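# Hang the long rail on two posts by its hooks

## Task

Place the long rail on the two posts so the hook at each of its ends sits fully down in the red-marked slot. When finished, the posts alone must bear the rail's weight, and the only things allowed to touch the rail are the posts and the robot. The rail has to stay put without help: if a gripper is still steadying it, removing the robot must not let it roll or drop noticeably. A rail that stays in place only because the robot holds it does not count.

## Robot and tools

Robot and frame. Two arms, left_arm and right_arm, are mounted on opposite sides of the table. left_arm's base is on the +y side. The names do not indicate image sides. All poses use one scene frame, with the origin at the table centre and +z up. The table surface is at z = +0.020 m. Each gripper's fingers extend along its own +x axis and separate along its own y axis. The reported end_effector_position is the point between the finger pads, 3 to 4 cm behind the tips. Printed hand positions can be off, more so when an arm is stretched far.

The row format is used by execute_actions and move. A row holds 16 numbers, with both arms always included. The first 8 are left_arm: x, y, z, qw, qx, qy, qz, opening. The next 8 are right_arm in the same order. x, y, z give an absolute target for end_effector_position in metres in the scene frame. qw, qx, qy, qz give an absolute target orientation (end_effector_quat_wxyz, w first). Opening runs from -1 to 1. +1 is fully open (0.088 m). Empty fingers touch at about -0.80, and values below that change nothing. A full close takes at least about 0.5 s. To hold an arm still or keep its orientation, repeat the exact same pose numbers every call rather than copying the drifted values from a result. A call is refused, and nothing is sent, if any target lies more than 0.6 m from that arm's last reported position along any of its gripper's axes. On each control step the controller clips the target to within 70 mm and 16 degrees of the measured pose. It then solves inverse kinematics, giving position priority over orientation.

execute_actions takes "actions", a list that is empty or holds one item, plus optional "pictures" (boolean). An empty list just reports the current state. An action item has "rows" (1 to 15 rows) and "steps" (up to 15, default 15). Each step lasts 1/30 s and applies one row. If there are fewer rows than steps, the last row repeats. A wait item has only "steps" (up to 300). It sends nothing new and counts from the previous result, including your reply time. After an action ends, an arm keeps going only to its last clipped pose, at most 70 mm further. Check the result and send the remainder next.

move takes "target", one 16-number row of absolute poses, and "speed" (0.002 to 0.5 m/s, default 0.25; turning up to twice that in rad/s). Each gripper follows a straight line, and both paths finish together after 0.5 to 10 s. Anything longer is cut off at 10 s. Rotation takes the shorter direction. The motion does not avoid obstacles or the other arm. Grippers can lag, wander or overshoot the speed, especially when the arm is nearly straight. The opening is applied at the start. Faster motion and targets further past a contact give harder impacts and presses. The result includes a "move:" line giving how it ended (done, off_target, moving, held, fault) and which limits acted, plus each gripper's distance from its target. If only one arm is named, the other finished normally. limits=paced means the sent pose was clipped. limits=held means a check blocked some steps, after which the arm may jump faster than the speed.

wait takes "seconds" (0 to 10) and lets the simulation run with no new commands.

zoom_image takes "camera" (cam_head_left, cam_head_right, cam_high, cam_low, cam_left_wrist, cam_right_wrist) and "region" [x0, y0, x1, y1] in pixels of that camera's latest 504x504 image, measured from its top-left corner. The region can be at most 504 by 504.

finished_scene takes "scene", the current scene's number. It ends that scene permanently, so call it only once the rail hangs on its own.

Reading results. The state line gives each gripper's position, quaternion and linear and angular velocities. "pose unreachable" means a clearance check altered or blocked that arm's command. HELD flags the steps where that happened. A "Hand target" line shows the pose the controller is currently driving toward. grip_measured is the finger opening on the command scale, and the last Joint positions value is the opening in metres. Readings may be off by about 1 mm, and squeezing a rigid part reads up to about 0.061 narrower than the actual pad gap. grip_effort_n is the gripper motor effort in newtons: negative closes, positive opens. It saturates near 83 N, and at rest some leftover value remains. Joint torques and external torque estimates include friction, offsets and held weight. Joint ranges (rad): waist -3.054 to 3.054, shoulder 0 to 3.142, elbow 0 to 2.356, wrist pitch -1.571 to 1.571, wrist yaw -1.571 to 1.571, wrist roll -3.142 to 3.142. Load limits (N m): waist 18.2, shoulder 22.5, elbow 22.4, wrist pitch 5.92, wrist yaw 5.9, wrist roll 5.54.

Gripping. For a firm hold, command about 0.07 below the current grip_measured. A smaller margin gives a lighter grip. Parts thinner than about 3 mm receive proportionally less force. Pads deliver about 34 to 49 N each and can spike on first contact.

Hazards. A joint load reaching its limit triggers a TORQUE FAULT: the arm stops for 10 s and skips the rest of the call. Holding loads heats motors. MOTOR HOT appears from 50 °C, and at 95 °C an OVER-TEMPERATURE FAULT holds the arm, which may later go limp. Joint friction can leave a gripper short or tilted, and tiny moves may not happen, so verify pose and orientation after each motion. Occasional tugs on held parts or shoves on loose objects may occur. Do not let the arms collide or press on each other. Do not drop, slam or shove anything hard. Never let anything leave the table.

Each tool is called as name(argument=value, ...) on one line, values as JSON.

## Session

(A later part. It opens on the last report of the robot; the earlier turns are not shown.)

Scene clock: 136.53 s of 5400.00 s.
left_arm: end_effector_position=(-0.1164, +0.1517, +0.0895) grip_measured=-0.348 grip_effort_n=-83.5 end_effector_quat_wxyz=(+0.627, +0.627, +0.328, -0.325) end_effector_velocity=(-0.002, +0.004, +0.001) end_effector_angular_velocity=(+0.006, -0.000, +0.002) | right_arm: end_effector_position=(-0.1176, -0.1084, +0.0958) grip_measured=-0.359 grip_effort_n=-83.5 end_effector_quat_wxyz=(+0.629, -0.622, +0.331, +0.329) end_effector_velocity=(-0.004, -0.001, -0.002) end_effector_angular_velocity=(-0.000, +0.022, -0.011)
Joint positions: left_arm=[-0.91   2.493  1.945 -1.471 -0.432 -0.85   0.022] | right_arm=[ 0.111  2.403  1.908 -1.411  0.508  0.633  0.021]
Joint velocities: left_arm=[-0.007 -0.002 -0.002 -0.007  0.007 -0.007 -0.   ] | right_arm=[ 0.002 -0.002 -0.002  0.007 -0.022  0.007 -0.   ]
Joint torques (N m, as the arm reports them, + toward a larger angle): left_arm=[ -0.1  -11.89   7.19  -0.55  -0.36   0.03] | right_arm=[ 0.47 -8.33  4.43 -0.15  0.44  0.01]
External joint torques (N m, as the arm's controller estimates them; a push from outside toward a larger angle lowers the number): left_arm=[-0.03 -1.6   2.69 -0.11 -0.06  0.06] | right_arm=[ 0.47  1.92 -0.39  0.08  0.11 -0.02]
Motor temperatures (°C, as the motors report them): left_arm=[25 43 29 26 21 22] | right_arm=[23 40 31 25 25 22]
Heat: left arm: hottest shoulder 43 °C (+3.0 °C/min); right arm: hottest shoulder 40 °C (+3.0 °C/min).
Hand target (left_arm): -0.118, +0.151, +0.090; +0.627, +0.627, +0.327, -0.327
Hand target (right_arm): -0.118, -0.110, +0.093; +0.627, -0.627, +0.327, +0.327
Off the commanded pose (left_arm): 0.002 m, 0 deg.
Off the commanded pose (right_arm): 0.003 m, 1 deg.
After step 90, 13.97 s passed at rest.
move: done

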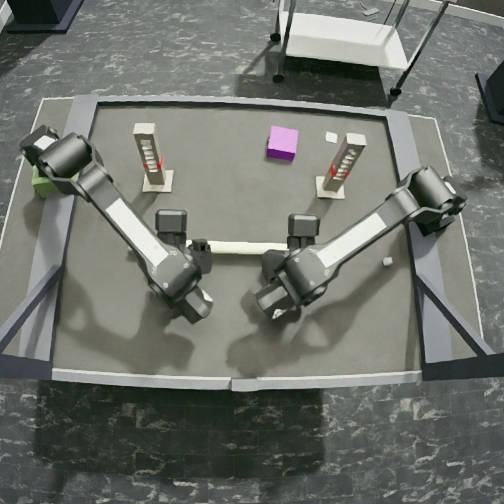

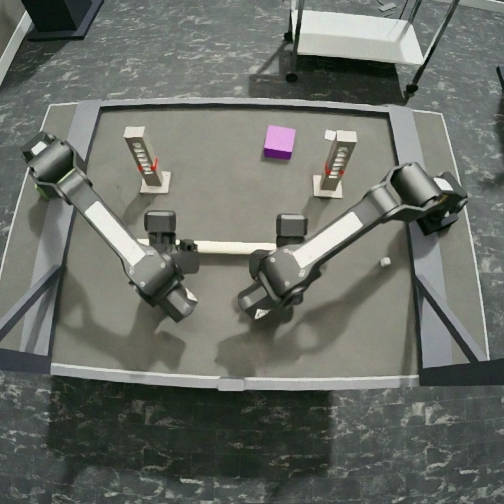

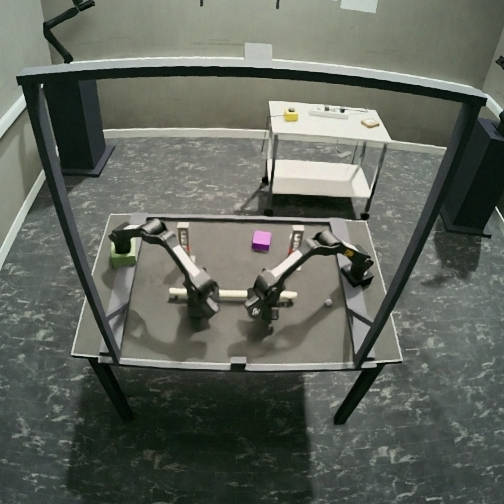

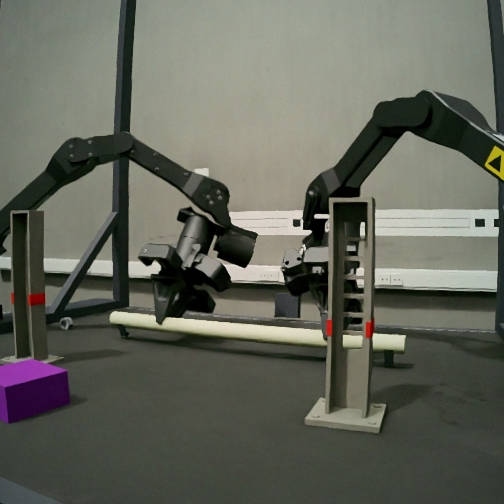

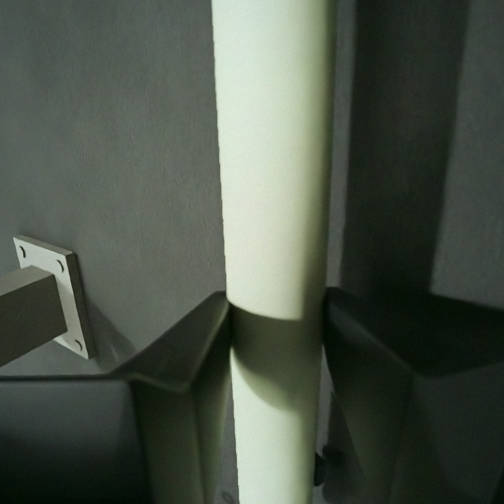

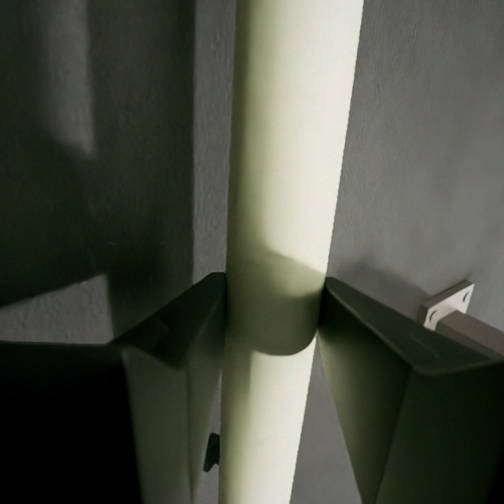

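move(target=[-0.118,0.1505,0.082,0.6272,0.6272,0.3265,-0.3265,-0.42,-0.118,-0.110,0.085,0.6272,-0.6272,0.3265,0.3265,-0.42], speed=0.008)

zoom_image(camera="cam_low", region=[80,250,440,400])

Scene clock: 140.73 s of 5400.00 s.
left_arm: end_effector_position=(-0.1185, +0.1509, +0.0842) grip_measured=-0.348 grip_effort_n=-83.5 end_effector_quat_wxyz=(+0.627, +0.625, +0.330, -0.327) end_effector_velocity=(+0.001, +0.001, +0.003) end_effector_angular_velocity=(-0.007, -0.007, +0.000) | right_arm: end_effector_position=(-0.1186, -0.1088, +0.0898) grip_measured=-0.359 grip_effort_n=-83.5 end_effector_quat_wxyz=(+0.628, -0.622, +0.332, +0.330) end_effector_velocity=(+0.001, -0.005, +0.001) end_effector_angular_velocity=(-0.018, -0.005, -0.006)
Joint positions: left_arm=[-0.911  2.503  1.945 -1.454 -0.428 -0.851  0.022] | right_arm=[ 0.112  2.409  1.896 -1.391  0.505  0.633  0.021]
Joint velocities: left_arm=[-0.002 -0.007 -0.002 -0.007 -0.007 -0.007  0.   ] | right_arm=[ 0.002 -0.002 -0.002 -0.022 -0.007  0.007  0.   ]
Joint torques (N m, as the arm reports them, + toward a larger angle): left_arm=[  0.01 -11.67   5.37  -0.11  -0.45   0.07] | right_arm=[ 0.33 -8.19  4.    0.18  0.52  0.02]
External joint torques (N m, as the arm's controller estimates them; a push from outside toward a larger angle lowers the number): left_arm=[ 0.01 -1.28  0.84  0.31 -0.15  0.1 ] | right_arm=[ 0.27  2.05 -0.75  0.44  0.19 -0.02]
Motor temperatures (°C, as the motors report them): left_arm=[25 44 29 26 21 22] | right_arm=[23 40 31 25 25 21]
Heat: left arm: hottest shoulder 44 °C (+4.1 °C/min); right arm: hottest shoulder 40 °C (+3.0 °C/min).
Hand target (left_arm): -0.118, +0.150, +0.082; +0.627, +0.627, +0.326, -0.326
Hand target (right_arm): -0.118, -0.110, +0.085; +0.627, -0.627, +0.327, +0.327
Off the commanded pose (left_arm): 0.002 m, 0 deg.
Off the commanded pose (right_arm): 0.005 m, 1 deg.
move: done

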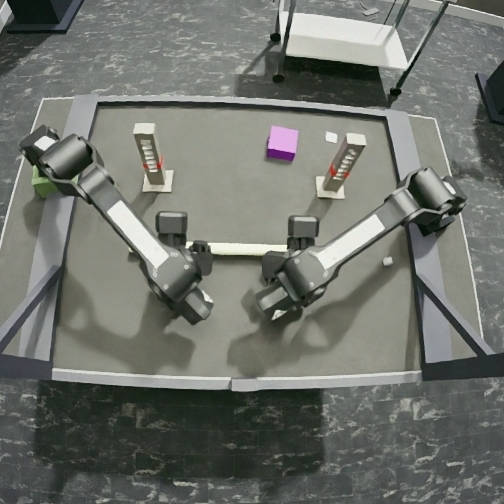

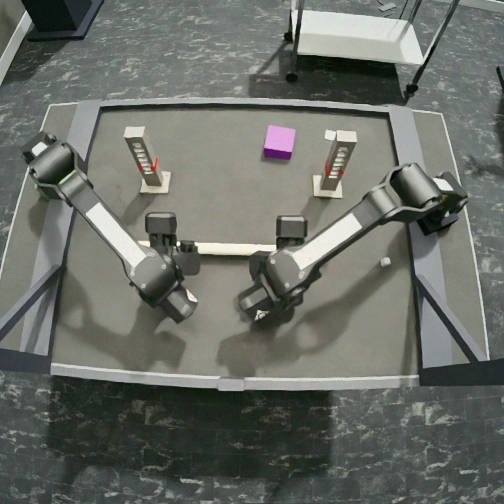

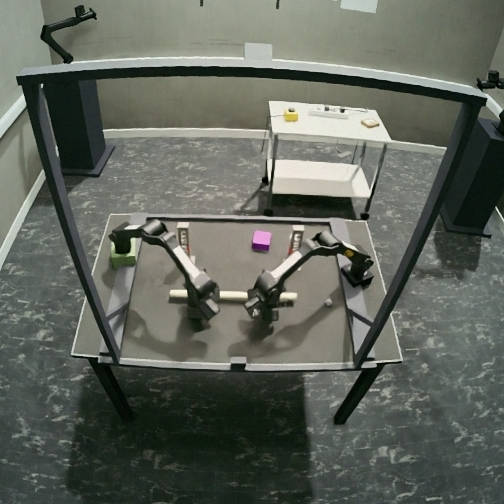

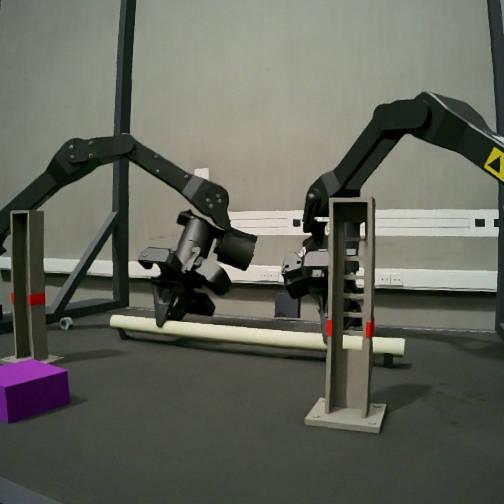

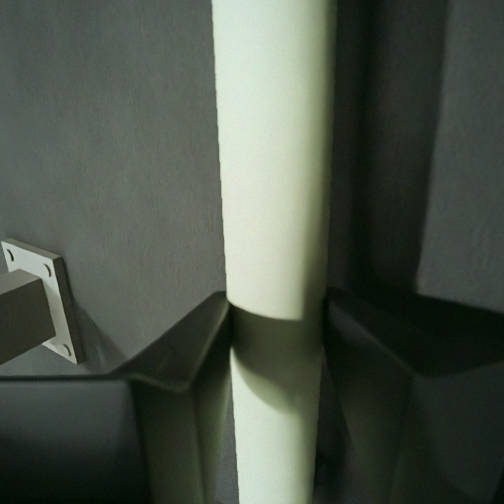

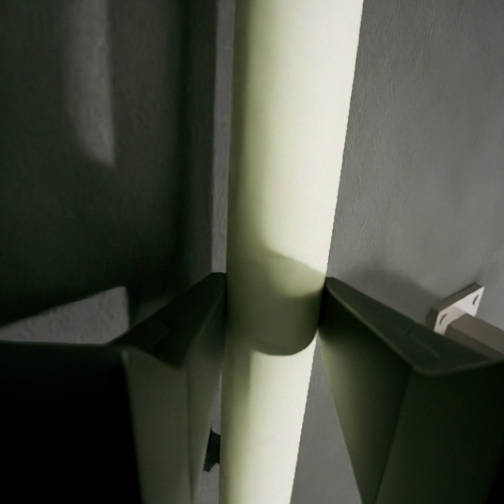

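Region (80, 250, 440, 400) of cam_low's 504x504 image, scaled by 1.400, with more detail than that image has; it fills the top 210 rows of this view, and the rest is white.

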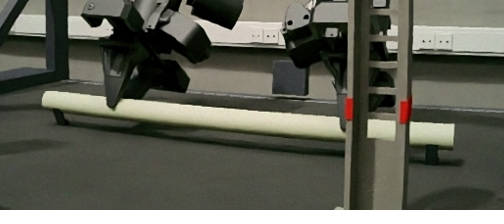

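execute_actions(actions=[{"rows":[[-0.1185,0.1509,0.0842,0.6272,0.6272,0.3265,-0.3265,-0.34,-0.118,-0.110,0.086,0.6272,-0.6272,0.3265,0.3265,-0.42],[-0.1185,0.1509,0.0842,0.6272,0.6272,0.3265,-0.3265,-0.3,-0.118,-0.110,0.086,0.6272,-0.6272,0.3265,0.3265,-0.42],[-0.1185,0.1509,0.0842,0.6272,0.6272,0.3265,-0.3265,-0.27,-0.118,-0.110,0.086,0.6272,-0.6272,0.3265,0.3265,-0.42],[-0.1185,0.1509,0.0842,0.6272,0.6272,0.3265,-0.3265,-0.24,-0.118,-0.110,0.086,0.6272,-0.6272,0.3265,0.3265,-0.42],[-0.1185,0.1509,0.0842,0.6272,0.6272,0.3265,-0.3265,-0.2,-0.118,-0.110,0.086,0.6272,-0.6272,0.3265,0.3265,-0.42],[-0.1185,0.1509,0.0842,0.6272,0.6272,0.3265,-0.3265,-0.1,-0.118,-0.110,0.086,0.6272,-0.6272,0.3265,0.3265,-0.42],[-0.1185,0.1509,0.0842,0.6272,0.6272,0.3265,-0.3265,0.3,-0.118,-0.110,0.086,0.6272,-0.6272,0.3265,0.3265,-0.42]],"steps":15}], pictures=false)

move(target=[-0.105,0.13,0.135,0.5,0.5,0.5,-0.5,0.3,-0.118,-0.110,0.086,0.6272,-0.6272,0.3265,0.3265,-0.42], speed=0.1)

Scene clock: 155.57 s of 5400.00 s.
left_arm: end_effector_position=(-0.1181, +0.1514, +0.0845) grip_measured=+0.280 grip_effort_n=17.4 end_effector_quat_wxyz=(+0.627, +0.626, +0.329, -0.326) end_effector_velocity=(+0.002, -0.001, +0.002) end_effector_angular_velocity=(-0.021, -0.020, +0.006) | right_arm: end_effector_position=(-0.1188, -0.1083, +0.0897) grip_measured=-0.359 grip_effort_n=-83.5 end_effector_quat_wxyz=(+0.629, -0.621, +0.331, +0.331) end_effector_velocity=(+0.004, -0.004, +0.001) end_effector_angular_velocity=(-0.027, -0.005, -0.004)
Joint positions: left_arm=[-0.912  2.503  1.945 -1.458 -0.428 -0.851  0.053] | right_arm=[ 0.113  2.409  1.896 -1.388  0.506  0.633  0.021]
Joint velocities: left_arm=[-0.002 -0.002 -0.002 -0.007 -0.022 -0.022  0.011] | right_arm=[-0.007 -0.002 -0.002 -0.022 -0.007 -0.007 -0.   ]
Joint torques (N m, as the arm reports them, + toward a larger angle): left_arm=[  0.02 -12.21   5.86  -0.31  -0.42  -0.05] | right_arm=[ 0.38 -8.29  4.12 -0.14  0.5   0.03]
External joint torques (N m, as the arm's controller estimates them; a push from outside toward a larger angle lowers the number): left_arm=[ 0.01 -1.98  1.4   0.11 -0.12 -0.02] | right_arm=[ 0.44  1.98 -0.65  0.11  0.16 -0.01]
Motor temperatures (°C, as the motors report them): left_arm=[25 45 28 26 21 22] | right_arm=[23 41 31 25 25 21]
Heat: left arm: hottest shoulder 45 °C (+5.0 °C/min); right arm: hottest shoulder 41 °C (+4.0 °C/min).
Hand target (left_arm): -0.119, +0.151, +0.084; +0.627, +0.627, +0.327, -0.327
Hand target (right_arm): -0.118, -0.110, +0.086; +0.627, -0.627, +0.327, +0.327
Off the commanded pose (left_arm): 0.001 m, 0 deg.
Off the commanded pose (right_arm): 0.004 m, 1 deg.
Steps of this call (steps 1 to 90: nothing new was sent; then 11.33 s passed at rest; steps 91 to 105: all 15 steps of this action). Readings (end_effector_position):
91: left_arm (-0.1185, +0.1509, +0.0842) | right_arm (-0.1187, -0.1089, +0.0898)
92: left_arm (-0.1186, +0.1510, +0.0842) | right_arm (-0.1187, -0.1089, +0.0898)
94: left_arm (-0.1186, +0.1510, +0.0842) | right_arm (-0.1187, -0.1088, +0.0897)
98: left_arm (-0.1181, +0.1514, +0.0845) | right_arm (-0.1188, -0.1083, +0.0897)
105: the state above

Scene clock: 159.17 s of 5400.00 s.
left_arm: end_effector_position=(-0.1057, +0.1295, +0.1303) grip_measured=+0.297 grip_effort_n=17.4 end_effector_quat_wxyz=(+0.501, +0.504, +0.502, -0.494) end_effector_velocity=(-0.001, +0.003, -0.002) end_effector_angular_velocity=(+0.006, +0.005, +0.020) | right_arm: end_effector_position=(-0.1188, -0.1083, +0.0897) grip_measured=-0.359 grip_effort_n=-83.5 end_effector_quat_wxyz=(+0.629, -0.621, +0.331, +0.331) end_effector_velocity=(+0.003, -0.005, +0.002) end_effector_angular_velocity=(-0.027, -0.005, +0.001)
Joint positions: left_arm=[-0.695  2.131  1.627 -1.081 -0.003 -0.538  0.054] | right_arm=[ 0.113  2.409  1.896 -1.388  0.506  0.633  0.021]
Joint velocities: left_arm=[-0.002 -0.002 -0.012  0.007  0.007 -0.022 -0.   ] | right_arm=[-0.002 -0.007 -0.007 -0.022 -0.007 -0.007 -0.   ]
Joint torques (N m, as the arm reports them, + toward a larger angle): left_arm=[  0.29 -13.11   5.17   0.66   0.13   0.16] | right_arm=[ 0.35 -8.28  4.12 -0.14  0.5   0.02]
External joint torques (N m, as the arm's controller estimates them; a push from outside toward a larger angle lowers the number): left_arm=[ 0.33 -3.98 -0.15  0.35  0.17  0.16] | right_arm=[ 0.35  2.13 -0.73  0.1   0.16 -0.02]
Motor temperatures (°C, as the motors report them): left_arm=[25 46 28 25 21 22] | right_arm=[23 41 31 25 25 21]
Heat: left arm: hottest shoulder 46 °C (+7.1 °C/min); right arm: hottest shoulder 41 °C (+5.1 °C/min).
Hand target (left_arm): -0.105, +0.130, +0.134; +0.499, +0.501, +0.502, -0.498
Hand target (right_arm): -0.118, -0.110, +0.086; +0.627, -0.627, +0.327, +0.327
Off the commanded pose (left_arm): 0.005 m, 1 deg.
Off the commanded pose (right_arm): 0.004 m, 1 deg.
move: done

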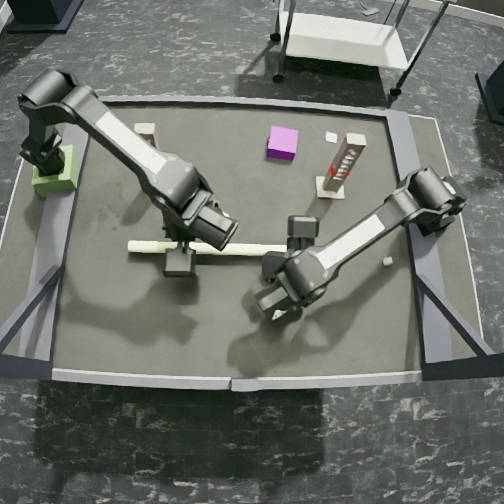

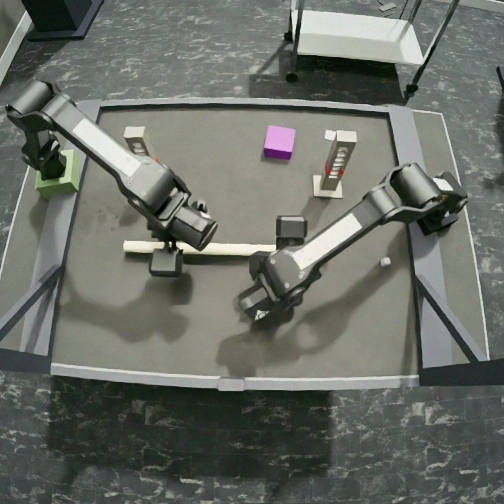

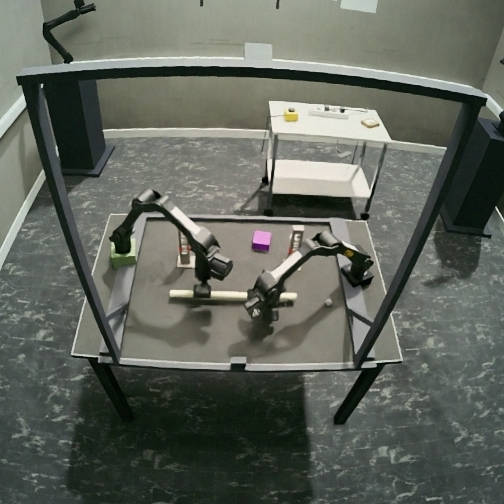

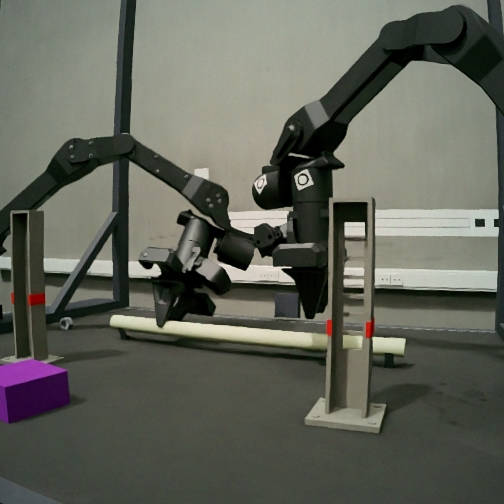

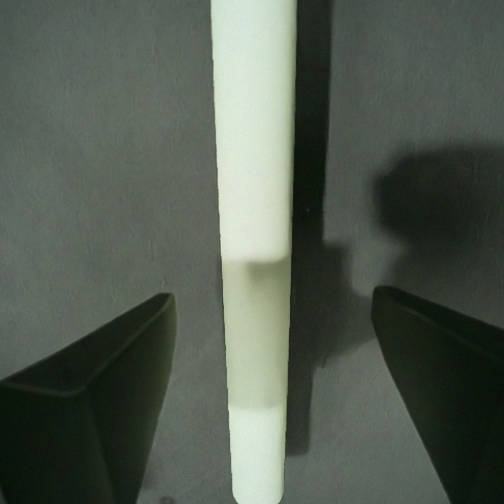

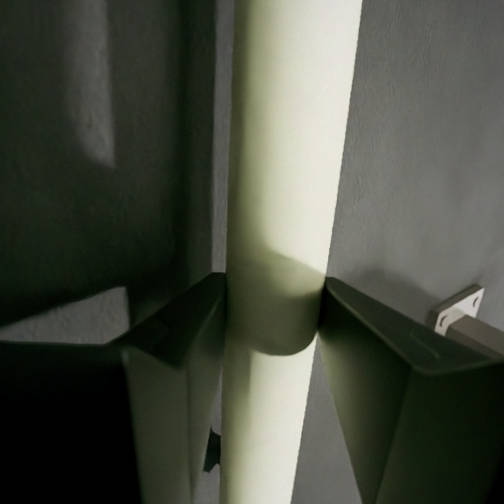

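move(target=[-0.062,0.135,0.104,0.2988,0.2988,0.6409,-0.6409,0.1,-0.118,-0.110,0.086,0.6272,-0.6272,0.3265,0.3265,-0.42], speed=0.08)

Scene clock: 166.87 s of 5400.00 s.
left_arm: end_effector_position=(-0.0632, +0.1326, +0.1052) grip_measured=+0.103 grip_effort_n=-16.0 end_effector_quat_wxyz=(+0.300, +0.300, +0.641, -0.640) end_effector_velocity=(-0.001, +0.005, +0.000) end_effector_angular_velocity=(+0.028, +0.003, +0.002) | right_arm: end_effector_position=(-0.1188, -0.1083, +0.0897) grip_measured=-0.359 grip_effort_n=-83.5 end_effector_quat_wxyz=(+0.629, -0.621, +0.331, +0.331) end_effector_velocity=(+0.001, -0.002, +0.000) end_effector_angular_velocity=(-0.022, +0.002, +0.013)
Joint positions: left_arm=[-0.348  2.001  1.16  -0.579  0.681 -0.24   0.044] | right_arm=[ 0.113  2.409  1.896 -1.388  0.506  0.633  0.021]
Joint velocities: left_arm=[-0.002 -0.002 -0.002 -0.022  0.007 -0.007 -0.   ] | right_arm=[-0.002 -0.002 -0.002 -0.007 -0.007 -0.022 -0.   ]
Joint torques (N m, as the arm reports them, + toward a larger angle): left_arm=[ 0.35 -9.36  4.81  0.94  0.56  0.24] | right_arm=[ 0.38 -8.29  4.09 -0.13  0.5   0.02]
External joint torques (N m, as the arm's controller estimates them; a push from outside toward a larger angle lowers the number): left_arm=[ 0.3  -1.5  -0.02  0.4   0.16  0.21] | right_arm=[ 0.36  1.9  -0.68  0.09  0.17 -0.02]
Motor temperatures (°C, as the motors report them): left_arm=[25 47 28 25 21 22] | right_arm=[23 42 30 25 25 21]
Heat: left arm: hottest shoulder 47 °C (+8.0 °C/min); right arm: hottest shoulder 42 °C (+5.0 °C/min).
Hand target (left_arm): -0.062, +0.135, +0.103; +0.297, +0.300, +0.643, -0.639
Hand target (right_arm): -0.118, -0.110, +0.086; +0.627, -0.627, +0.327, +0.327
Off the commanded pose (left_arm): 0.003 m, 0 deg.
Off the commanded pose (right_arm): 0.004 m, 1 deg.
move: done

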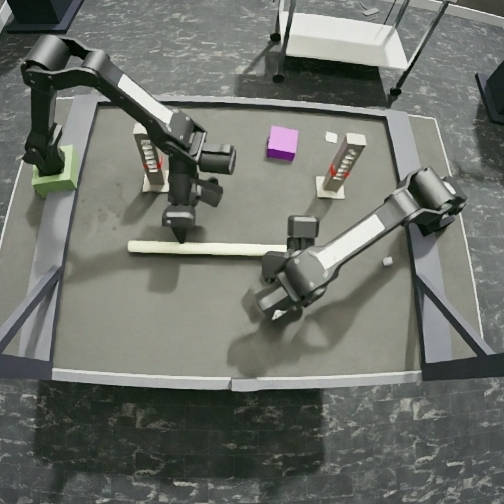

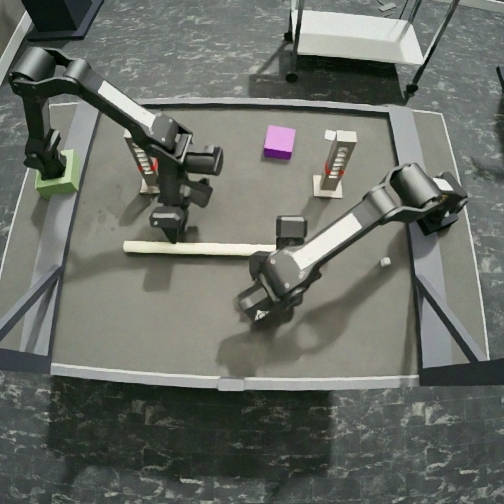

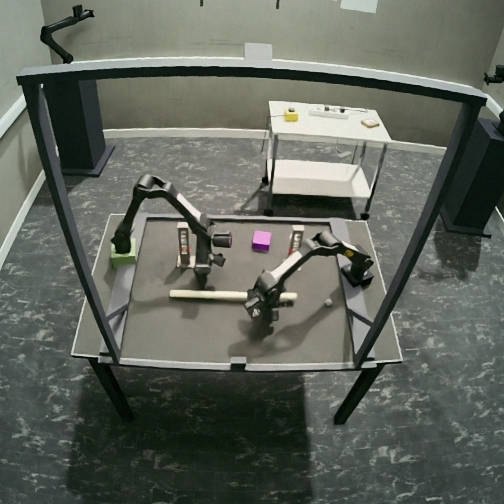

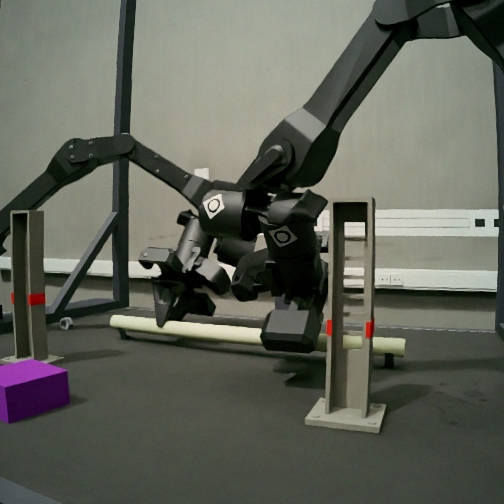

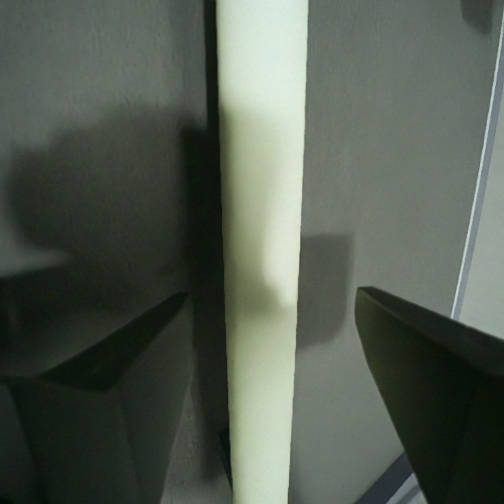

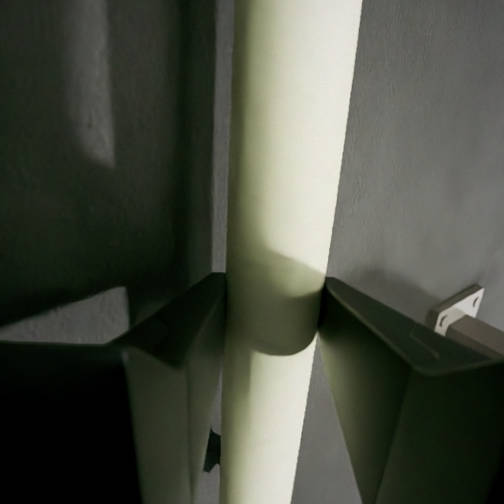

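move(target=[-0.0765,0.135,0.079,0.2988,0.2988,0.6409,-0.6409,0.0,-0.118,-0.110,0.086,0.6272,-0.6272,0.3265,0.3265,-0.42], speed=0.03)

Scene clock: 172.40 s of 5400.00 s.
left_arm: end_effector_position=(-0.0766, +0.1319, +0.0838) grip_measured=+0.003 grip_effort_n=-16.0 end_effector_quat_wxyz=(+0.298, +0.295, +0.637, -0.647) end_effector_velocity=(-0.000, -0.000, +0.002) end_effector_angular_velocity=(+0.010, -0.006, +0.016) | right_arm: end_effector_position=(-0.1188, -0.1083, +0.0897) grip_measured=-0.359 grip_effort_n=-83.5 end_effector_quat_wxyz=(+0.629, -0.621, +0.331, +0.331) end_effector_velocity=(+0.001, +0.001, -0.001) end_effector_angular_velocity=(+0.010, -0.005, -0.006)
Joint positions: left_arm=[-0.383  2.049  1.122 -0.447  0.681 -0.284  0.039] | right_arm=[ 0.113  2.409  1.896 -1.388  0.506  0.633  0.021]
Joint velocities: left_arm=[-0.002 -0.007  0.002 -0.007 -0.007 -0.022 -0.   ] | right_arm=[-0.002  0.002 -0.002  0.007  0.007  0.007 -0.   ]
Joint torques (N m, as the arm reports them, + toward a larger angle): left_arm=[-0.26 -8.83  4.56  1.05  0.24 -0.13] | right_arm=[ 0.38 -8.27  4.1  -0.13  0.49  0.02]
External joint torques (N m, as the arm's controller estimates them; a push from outside toward a larger angle lowers the number): left_arm=[-0.27 -0.81 -0.12  0.43 -0.16 -0.17] | right_arm=[ 0.39  1.94 -0.69  0.08  0.15 -0.01]
Motor temperatures (°C, as the motors report them): left_arm=[25 46 28 25 21 22] | right_arm=[23 42 30 25 25 21]
Heat: left arm: hottest shoulder 46 °C (+6.1 °C/min); right arm: hottest shoulder 42 °C (+4.1 °C/min).
Hand target (left_arm): -0.076, +0.135, +0.079; +0.299, +0.299, +0.641, -0.641
Hand target (right_arm): -0.118, -0.110, +0.086; +0.627, -0.627, +0.327, +0.327
Off the commanded pose (left_arm): 0.006 m, 1 deg.
Off the commanded pose (right_arm): 0.004 m, 1 deg.
After step 90, 1.27 s passed at rest.
move: done

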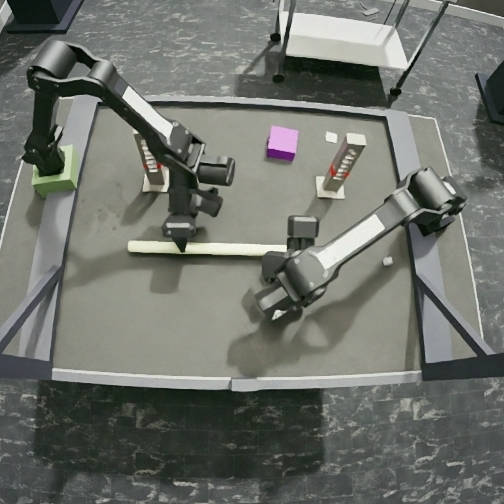

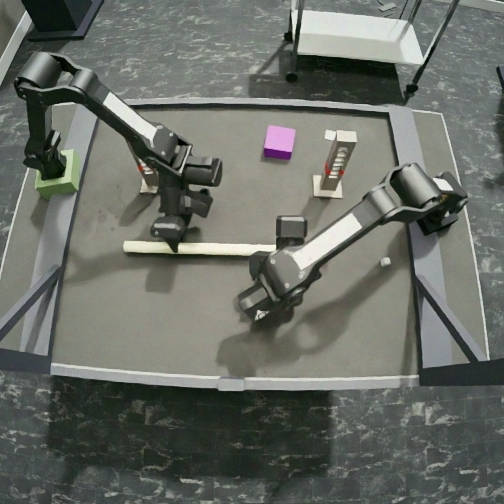

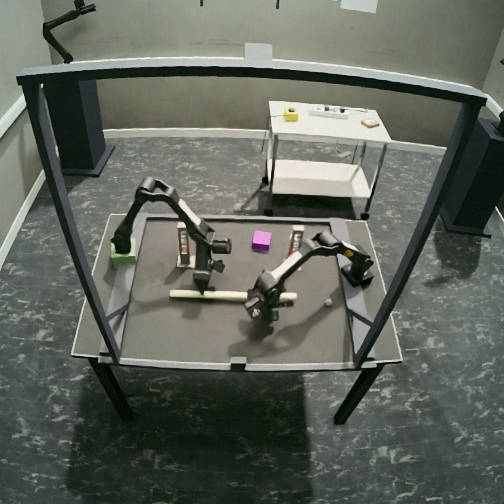

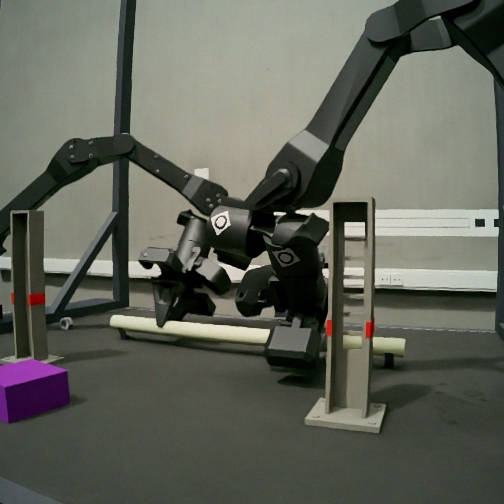

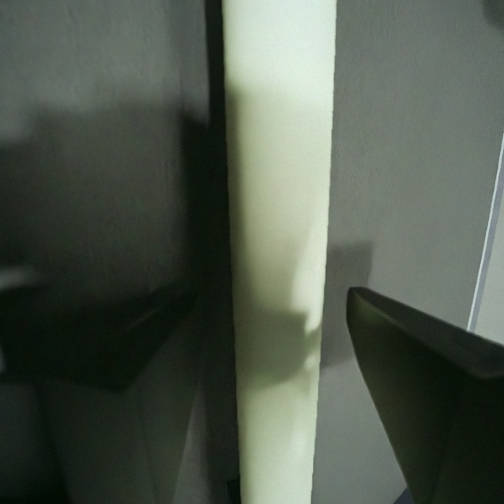

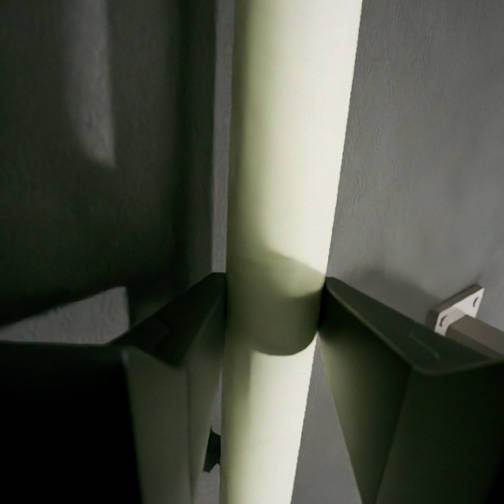

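move(target=[-0.084,0.135,0.072,0.2988,0.2988,0.6409,-0.6409,-0.15,-0.118,-0.110,0.086,0.6272,-0.6272,0.3265,0.3265,-0.42], speed=0.015)

Scene clock: 176.60 s of 5400.00 s.
left_arm: end_effector_position=(-0.0841, +0.1317, +0.0770) grip_measured=-0.147 grip_effort_n=-16.0 end_effector_quat_wxyz=(+0.298, +0.295, +0.637, -0.647) end_effector_velocity=(+0.002, -0.001, -0.003) end_effector_angular_velocity=(-0.003, -0.020, +0.008) | right_arm: end_effector_position=(-0.1188, -0.1083, +0.0897) grip_measured=-0.359 grip_effort_n=-83.5 end_effector_quat_wxyz=(+0.629, -0.621, +0.331, +0.331) end_effector_velocity=(+0.003, -0.001, +0.001) end_effector_angular_velocity=(+0.001, -0.010, -0.006)
Joint positions: left_arm=[-0.404  2.069  1.118 -0.406  0.678 -0.31   0.032] | right_arm=[ 0.113  2.409  1.896 -1.388  0.506  0.633  0.021]
Joint velocities: left_arm=[-0.002  0.002 -0.002  0.007 -0.022 -0.007  0.   ] | right_arm=[-0.002 -0.002 -0.002 -0.007  0.007  0.007  0.   ]
Joint torques (N m, as the arm reports them, + toward a larger angle): left_arm=[-0.3  -8.91  4.59  1.13  0.23 -0.12] | right_arm=[ 0.36 -8.31  4.1  -0.13  0.5   0.03]
External joint torques (N m, as the arm's controller estimates them; a push from outside toward a larger angle lowers the number): left_arm=[-0.3  -0.95  0.04  0.51 -0.16 -0.16] | right_arm=[ 0.38  1.97 -0.71  0.1   0.16 -0.01]
Motor temperatures (°C, as the motors report them): left_arm=[25 46 28 25 21 22] | right_arm=[23 42 30 25 25 21]
Heat: left arm: hottest shoulder 46 °C (+5.1 °C/min); right arm: hottest shoulder 42 °C (+4.0 °C/min).
Hand target (left_arm): -0.084, +0.135, +0.072; +0.299, +0.299, +0.641, -0.641
Hand target (right_arm): -0.118, -0.110, +0.086; +0.627, -0.627, +0.327, +0.327
Off the commanded pose (left_arm): 0.006 m, 1 deg.
Off the commanded pose (right_arm): 0.004 m, 1 deg.
After step 90, 0.03 s passed at rest.
move: done

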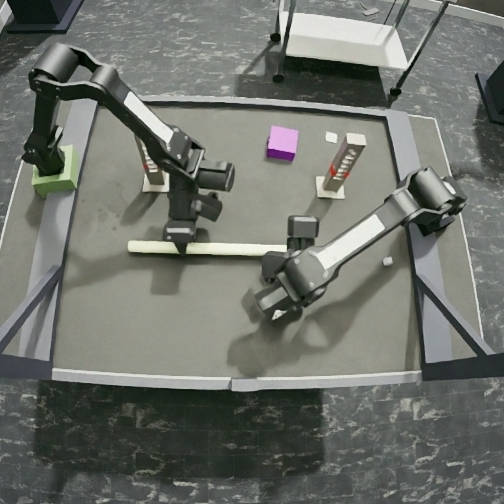

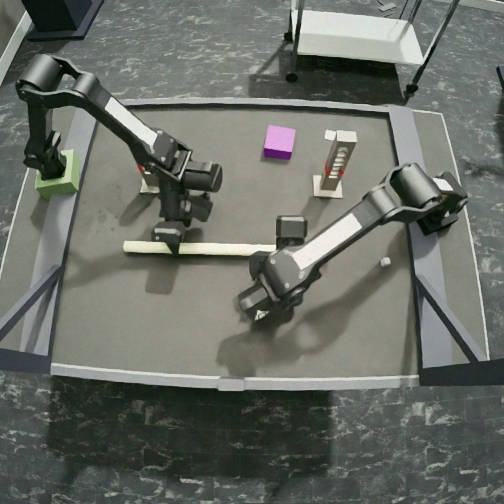

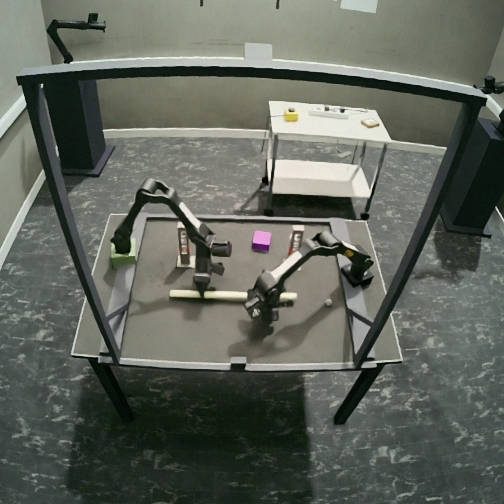

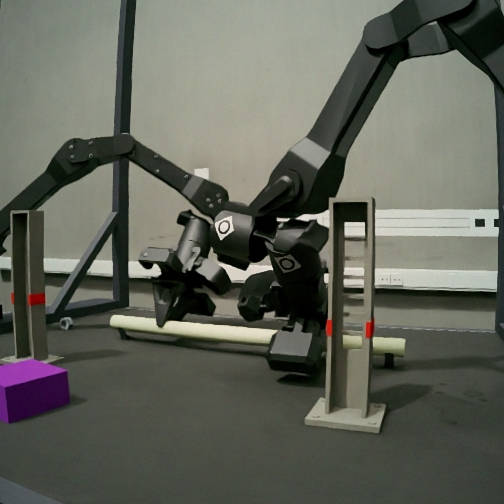

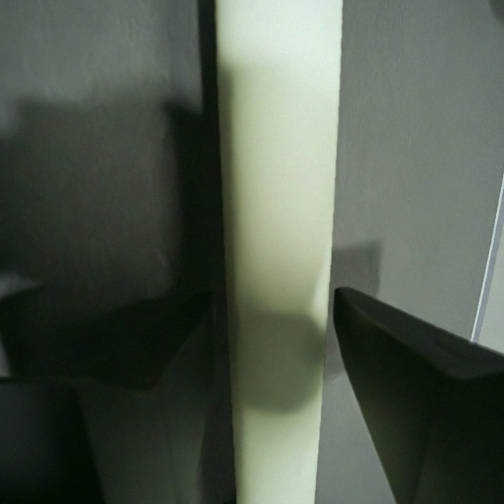

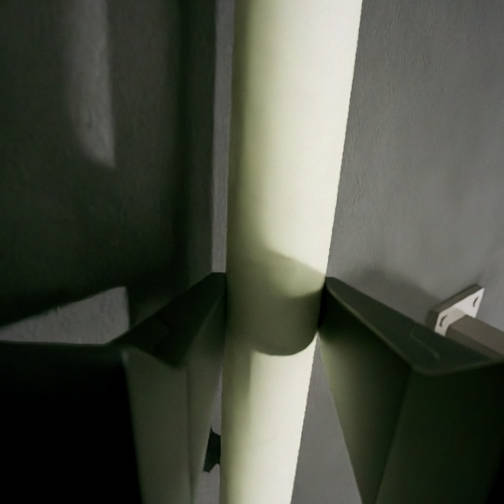

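execute_actions(actions=[{"rows":[[-0.0855,0.133,0.073,0.2988,0.2988,0.6409,-0.6409,-0.2,-0.118,-0.110,0.086,0.6272,-0.6272,0.3265,0.3265,-0.42],[-0.0855,0.133,0.073,0.2988,0.2988,0.6409,-0.6409,-0.2,-0.118,-0.110,0.086,0.6272,-0.6272,0.3265,0.3265,-0.42],[-0.0855,0.133,0.073,0.2988,0.2988,0.6409,-0.6409,-0.23,-0.118,-0.110,0.086,0.6272,-0.6272,0.3265,0.3265,-0.42],[-0.0855,0.133,0.073,0.2988,0.2988,0.6409,-0.6409,-0.23,-0.118,-0.110,0.086,0.6272,-0.6272,0.3265,0.3265,-0.42],[-0.0855,0.133,0.073,0.2988,0.2988,0.6409,-0.6409,-0.26,-0.118,-0.110,0.086,0.6272,-0.6272,0.3265,0.3265,-0.42],[-0.0855,0.133,0.073,0.2988,0.2988,0.6409,-0.6409,-0.26,-0.118,-0.110,0.086,0.6272,-0.6272,0.3265,0.3265,-0.42],[-0.0855,0.133,0.073,0.2988,0.2988,0.6409,-0.6409,-0.29,-0.118,-0.110,0.086,0.6272,-0.6272,0.3265,0.3265,-0.42],[-0.0855,0.133,0.073,0.2988,0.2988,0.6409,-0.6409,-0.29,-0.118,-0.110,0.086,0.6272,-0.6272,0.3265,0.3265,-0.42],[-0.0855,0.133,0.073,0.2988,0.2988,0.6409,-0.6409,-0.33,-0.118,-0.110,0.086,0.6272,-0.6272,0.3265,0.3265,-0.42],[-0.0855,0.133,0.073,0.2988,0.2988,0.6409,-0.6409,-0.37,-0.118,-0.110,0.086,0.6272,-0.6272,0.3265,0.3265,-0.42],[-0.0855,0.133,0.073,0.2988,0.2988,0.6409,-0.6409,-0.42,-0.118,-0.110,0.086,0.6272,-0.6272,0.3265,0.3265,-0.42]],"steps":15}], pictures=false)

execute_actions(actions=[{"rows":[[-0.0855,0.133,0.074,0.2988,0.2988,0.6409,-0.6409,-0.42,-0.1188,-0.1083,0.0897,0.6272,-0.6272,0.3265,0.3265,-0.35],[-0.0855,0.133,0.074,0.2988,0.2988,0.6409,-0.6409,-0.42,-0.1188,-0.1083,0.0897,0.6272,-0.6272,0.3265,0.3265,-0.31],[-0.0855,0.133,0.074,0.2988,0.2988,0.6409,-0.6409,-0.42,-0.1188,-0.1083,0.0897,0.6272,-0.6272,0.3265,0.3265,-0.28],[-0.0855,0.133,0.074,0.2988,0.2988,0.6409,-0.6409,-0.42,-0.1188,-0.1083,0.0897,0.6272,-0.6272,0.3265,0.3265,-0.25],[-0.0855,0.133,0.074,0.2988,0.2988,0.6409,-0.6409,-0.42,-0.1188,-0.1083,0.0897,0.6272,-0.6272,0.3265,0.3265,-0.2],[-0.0855,0.133,0.074,0.2988,0.2988,0.6409,-0.6409,-0.42,-0.1188,-0.1083,0.0897,0.6272,-0.6272,0.3265,0.3265,-0.1],[-0.0855,0.133,0.074,0.2988,0.2988,0.6409,-0.6409,-0.42,-0.1188,-0.1083,0.0897,0.6272,-0.6272,0.3265,0.3265,0.3]],"steps":15}], pictures=false)

move(target=[-0.0855,0.133,0.074,0.2988,0.2988,0.6409,-0.6409,-0.42,-0.105,-0.115,0.138,0.5,-0.5,0.5,0.5,0.3], speed=0.1)

Scene clock: 189.20 s of 5400.00 s.
left_arm: end_effector_position=(-0.0850, +0.1331, +0.0754) grip_measured=-0.344 grip_effort_n=-83.5 end_effector_quat_wxyz=(+0.298, +0.297, +0.639, -0.644) end_effector_velocity=(+0.004, +0.000, -0.002) end_effector_angular_velocity=(+0.007, -0.023, +0.013) | right_arm: end_effector_position=(-0.1187, -0.1083, +0.0897) grip_measured=-0.359 grip_effort_n=-83.5 end_effector_quat_wxyz=(+0.629, -0.621, +0.331, +0.331) end_effector_velocity=(+0.004, -0.003, +0.002) end_effector_angular_velocity=(-0.019, -0.017, +0.006)
Joint positions: left_arm=[-0.407  2.073  1.118 -0.408  0.677 -0.313  0.022] | right_arm=[ 0.113  2.409  1.896 -1.388  0.506  0.633  0.021]
Joint velocities: left_arm=[ 0.002 -0.002 -0.002 -0.007 -0.022 -0.007 -0.   ] | right_arm=[-0.002 -0.002 -0.002 -0.022  0.007 -0.007 -0.   ]
Joint torques (N m, as the arm reports them, + toward a larger angle): left_arm=[-0.16 -8.83  5.92  0.84  0.26 -0.15] | right_arm=[ 0.3  -8.27  4.1  -0.14  0.48  0.02]
External joint torques (N m, as the arm's controller estimates them; a push from outside toward a larger angle lowers the number): left_arm=[-0.15 -0.81  1.35  0.21 -0.14 -0.18] | right_arm=[ 0.31  2.01 -0.7   0.1   0.14 -0.01]
Motor temperatures (°C, as the motors report them): left_arm=[25 44 27 26 21 22] | right_arm=[23 42 30 25 25 21]
Heat: left arm: hottest shoulder 44 °C (+1.0 °C/min); right arm: hottest shoulder 42 °C (+3.0 °C/min).
Hand target (left_arm): -0.085, +0.133, +0.073; +0.299, +0.299, +0.641, -0.641
Hand target (right_arm): -0.118, -0.110, +0.086; +0.627, -0.627, +0.326, +0.327
Off the commanded pose (left_arm): 0.002 m, 1 deg.
Off the commanded pose (right_arm): 0.004 m, 1 deg.
Steps of this call (steps 1 to 90: nothing new was sent; then 9.10 s passed at rest; steps 91 to 105: all 15 steps of this action). Readings (end_effector_position):
91: left_arm (-0.0841, +0.1317, +0.0768) | right_arm (-0.1188, -0.1083, +0.0897)
92: left_arm (-0.0843, +0.1319, +0.0766) | right_arm (-0.1188, -0.1083, +0.0897)
94: left_arm (-0.0846, +0.1324, +0.0759) | right_arm (-0.1188, -0.1083, +0.0897)
98: left_arm (-0.0848, +0.1329, +0.0754) | right_arm (-0.1188, -0.1083, +0.0897)
105: the state above

Scene clock: 189.70 s of 5400.00 s.
left_arm: end_effector_position=(-0.0850, +0.1330, +0.0755) grip_measured=-0.344 grip_effort_n=-83.5 end_effector_quat_wxyz=(+0.298, +0.297, +0.639, -0.644) end_effector_velocity=(+0.002, +0.001, -0.002) end_effector_angular_velocity=(+0.016, -0.023, +0.019) | right_arm: end_effector_position=(-0.1175, -0.1100, +0.0907) grip_measured=+0.280 grip_effort_n=17.9 end_effector_quat_wxyz=(+0.627, -0.626, +0.330, +0.326) end_effector_velocity=(+0.001, +0.003, +0.001) end_effector_angular_velocity=(+0.010, +0.000, +0.006)
Joint positions: left_arm=[-0.407  2.073  1.119 -0.409  0.677 -0.314  0.022] | right_arm=[ 0.113  2.412  1.899 -1.404  0.509  0.633  0.053]
Joint velocities: left_arm=[-0.002 -0.002 -0.002 -0.007 -0.022 -0.022 -0.   ] | right_arm=[-0.002 -0.002  0.002  0.007  0.007 -0.007  0.011]
Joint torques (N m, as the arm reports them, + toward a larger angle): left_arm=[-0.11 -9.14  6.23  0.62  0.3  -0.13] | right_arm=[ 0.27 -8.22  6.14 -0.28  0.42  0.  ]
External joint torques (N m, as the arm's controller estimates them; a push from outside toward a larger angle lowers the number): left_arm=[-0.1  -1.09  1.67 -0.01 -0.1  -0.17] | right_arm=[ 0.35  2.07  1.33 -0.03  0.08 -0.03]
Motor temperatures (°C, as the motors report them): left_arm=[25 44 27 26 21 22] | right_arm=[23 42 30 25 25 21]
Heat: left arm: hottest shoulder 44 °C (+1.0 °C/min); right arm: hottest shoulder 42 °C (+3.0 °C/min).
Hand target (left_arm): -0.086, +0.133, +0.074; +0.299, +0.299, +0.641, -0.641
Hand target (right_arm): -0.119, -0.108, +0.090; +0.627, -0.627, +0.327, +0.327
Off the commanded pose (left_arm): 0.002 m, 0 deg.
Off the commanded pose (right_arm): 0.002 m, 0 deg.
Steps of this call (steps 1 to 15: all 15 steps of this action). Readings (end_effector_position):
1: left_arm (-0.0850, +0.1332, +0.0754) | right_arm (-0.1187, -0.1084, +0.0898)
2: left_arm (-0.0850, +0.1332, +0.0754) | right_arm (-0.1186, -0.1085, +0.0896)
4: left_arm (-0.0850, +0.1330, +0.0755) | right_arm (-0.1183, -0.1087, +0.0895)
8: left_arm (-0.0850, +0.1330, +0.0755) | right_arm (-0.1174, -0.1103, +0.0905)
15: the state above

Scene clock: 193.30 s of 5400.00 s.
left_arm: end_effector_position=(-0.0850, +0.1330, +0.0755) grip_measured=-0.344 grip_effort_n=-83.5 end_effector_quat_wxyz=(+0.298, +0.297, +0.639, -0.644) end_effector_velocity=(-0.002, +0.006, +0.000) end_effector_angular_velocity=(+0.028, +0.002, -0.003) | right_arm: end_effector_position=(-0.1050, -0.1137, +0.1338) grip_measured=+0.297 grip_effort_n=17.4 end_effector_quat_wxyz=(+0.503, -0.503, +0.500, +0.494) end_effector_velocity=(-0.002, -0.002, -0.002) end_effector_angular_velocity=(-0.010, +0.020, +0.019)
Joint positions: left_arm=[-0.407  2.073  1.119 -0.409  0.677 -0.314  0.022] | right_arm=[-0.095  2.069  1.631 -1.142  0.009  0.337  0.054]
Joint velocities: left_arm=[-0.007 -0.002 -0.002 -0.022  0.007 -0.007  0.   ] | right_arm=[-0.002 -0.002 -0.012  0.007 -0.022 -0.022 -0.   ]
Joint torques (N m, as the arm reports them, + toward a larger angle): left_arm=[-0.2  -9.15  6.21  0.6   0.28 -0.13] | right_arm=[-0.18 -9.63  4.14  0.59 -0.14 -0.23]
External joint torques (N m, as the arm's controller estimates them; a push from outside toward a larger angle lowers the number): left_arm=[-0.15 -1.15  1.68 -0.02 -0.11 -0.17] | right_arm=[-0.15 -0.63 -1.33  0.28 -0.16 -0.23]
Motor temperatures (°C, as the motors report them): left_arm=[25 44 27 25 21 22] | right_arm=[23 43 30 25 25 21]
Heat: left arm: hottest shoulder 44 °C (+1.0 °C/min); right arm: hottest shoulder 43 °C (+4.0 °C/min).
Hand target (left_arm): -0.085, +0.133, +0.074; +0.299, +0.299, +0.641, -0.641
Hand target (right_arm): -0.104, -0.115, +0.138; +0.501, -0.500, +0.499, +0.499
Off the commanded pose (left_arm): 0.002 m, 0 deg.
Off the commanded pose (right_arm): 0.004 m, 1 deg.
move: done

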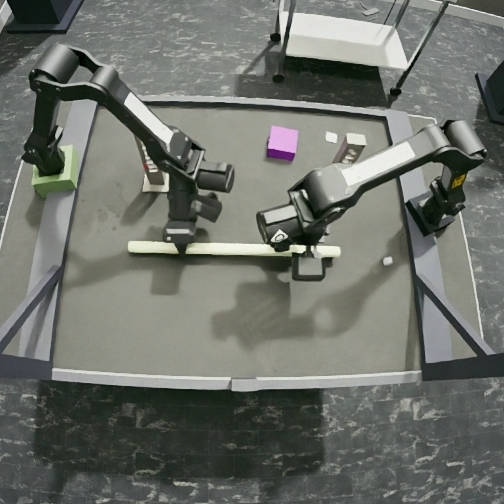

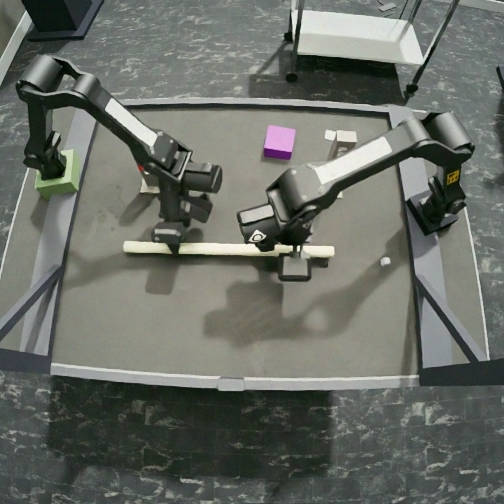

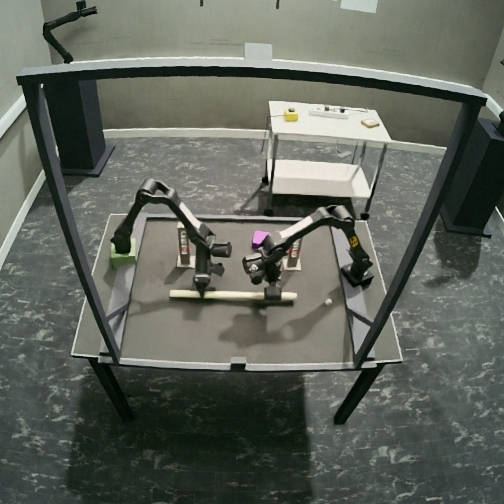

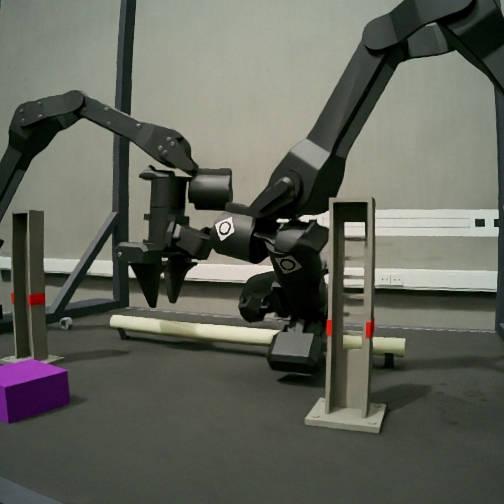

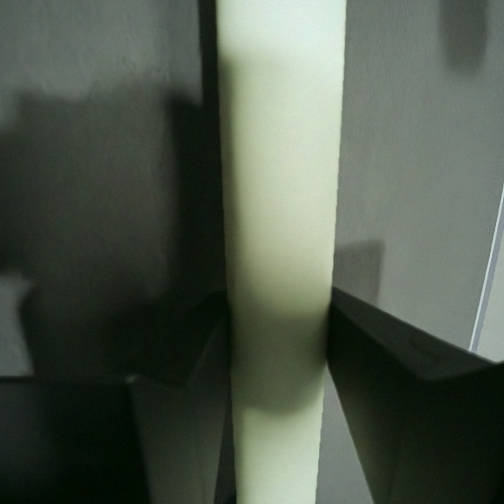

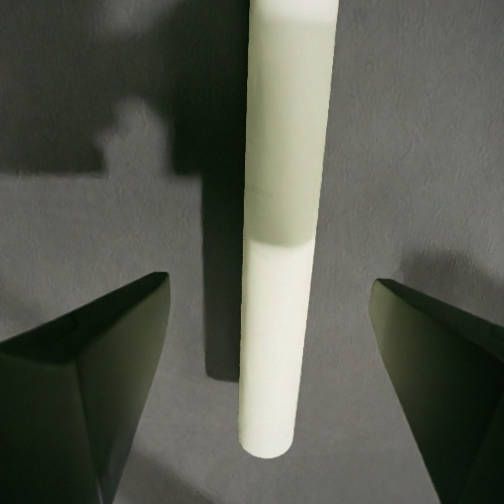

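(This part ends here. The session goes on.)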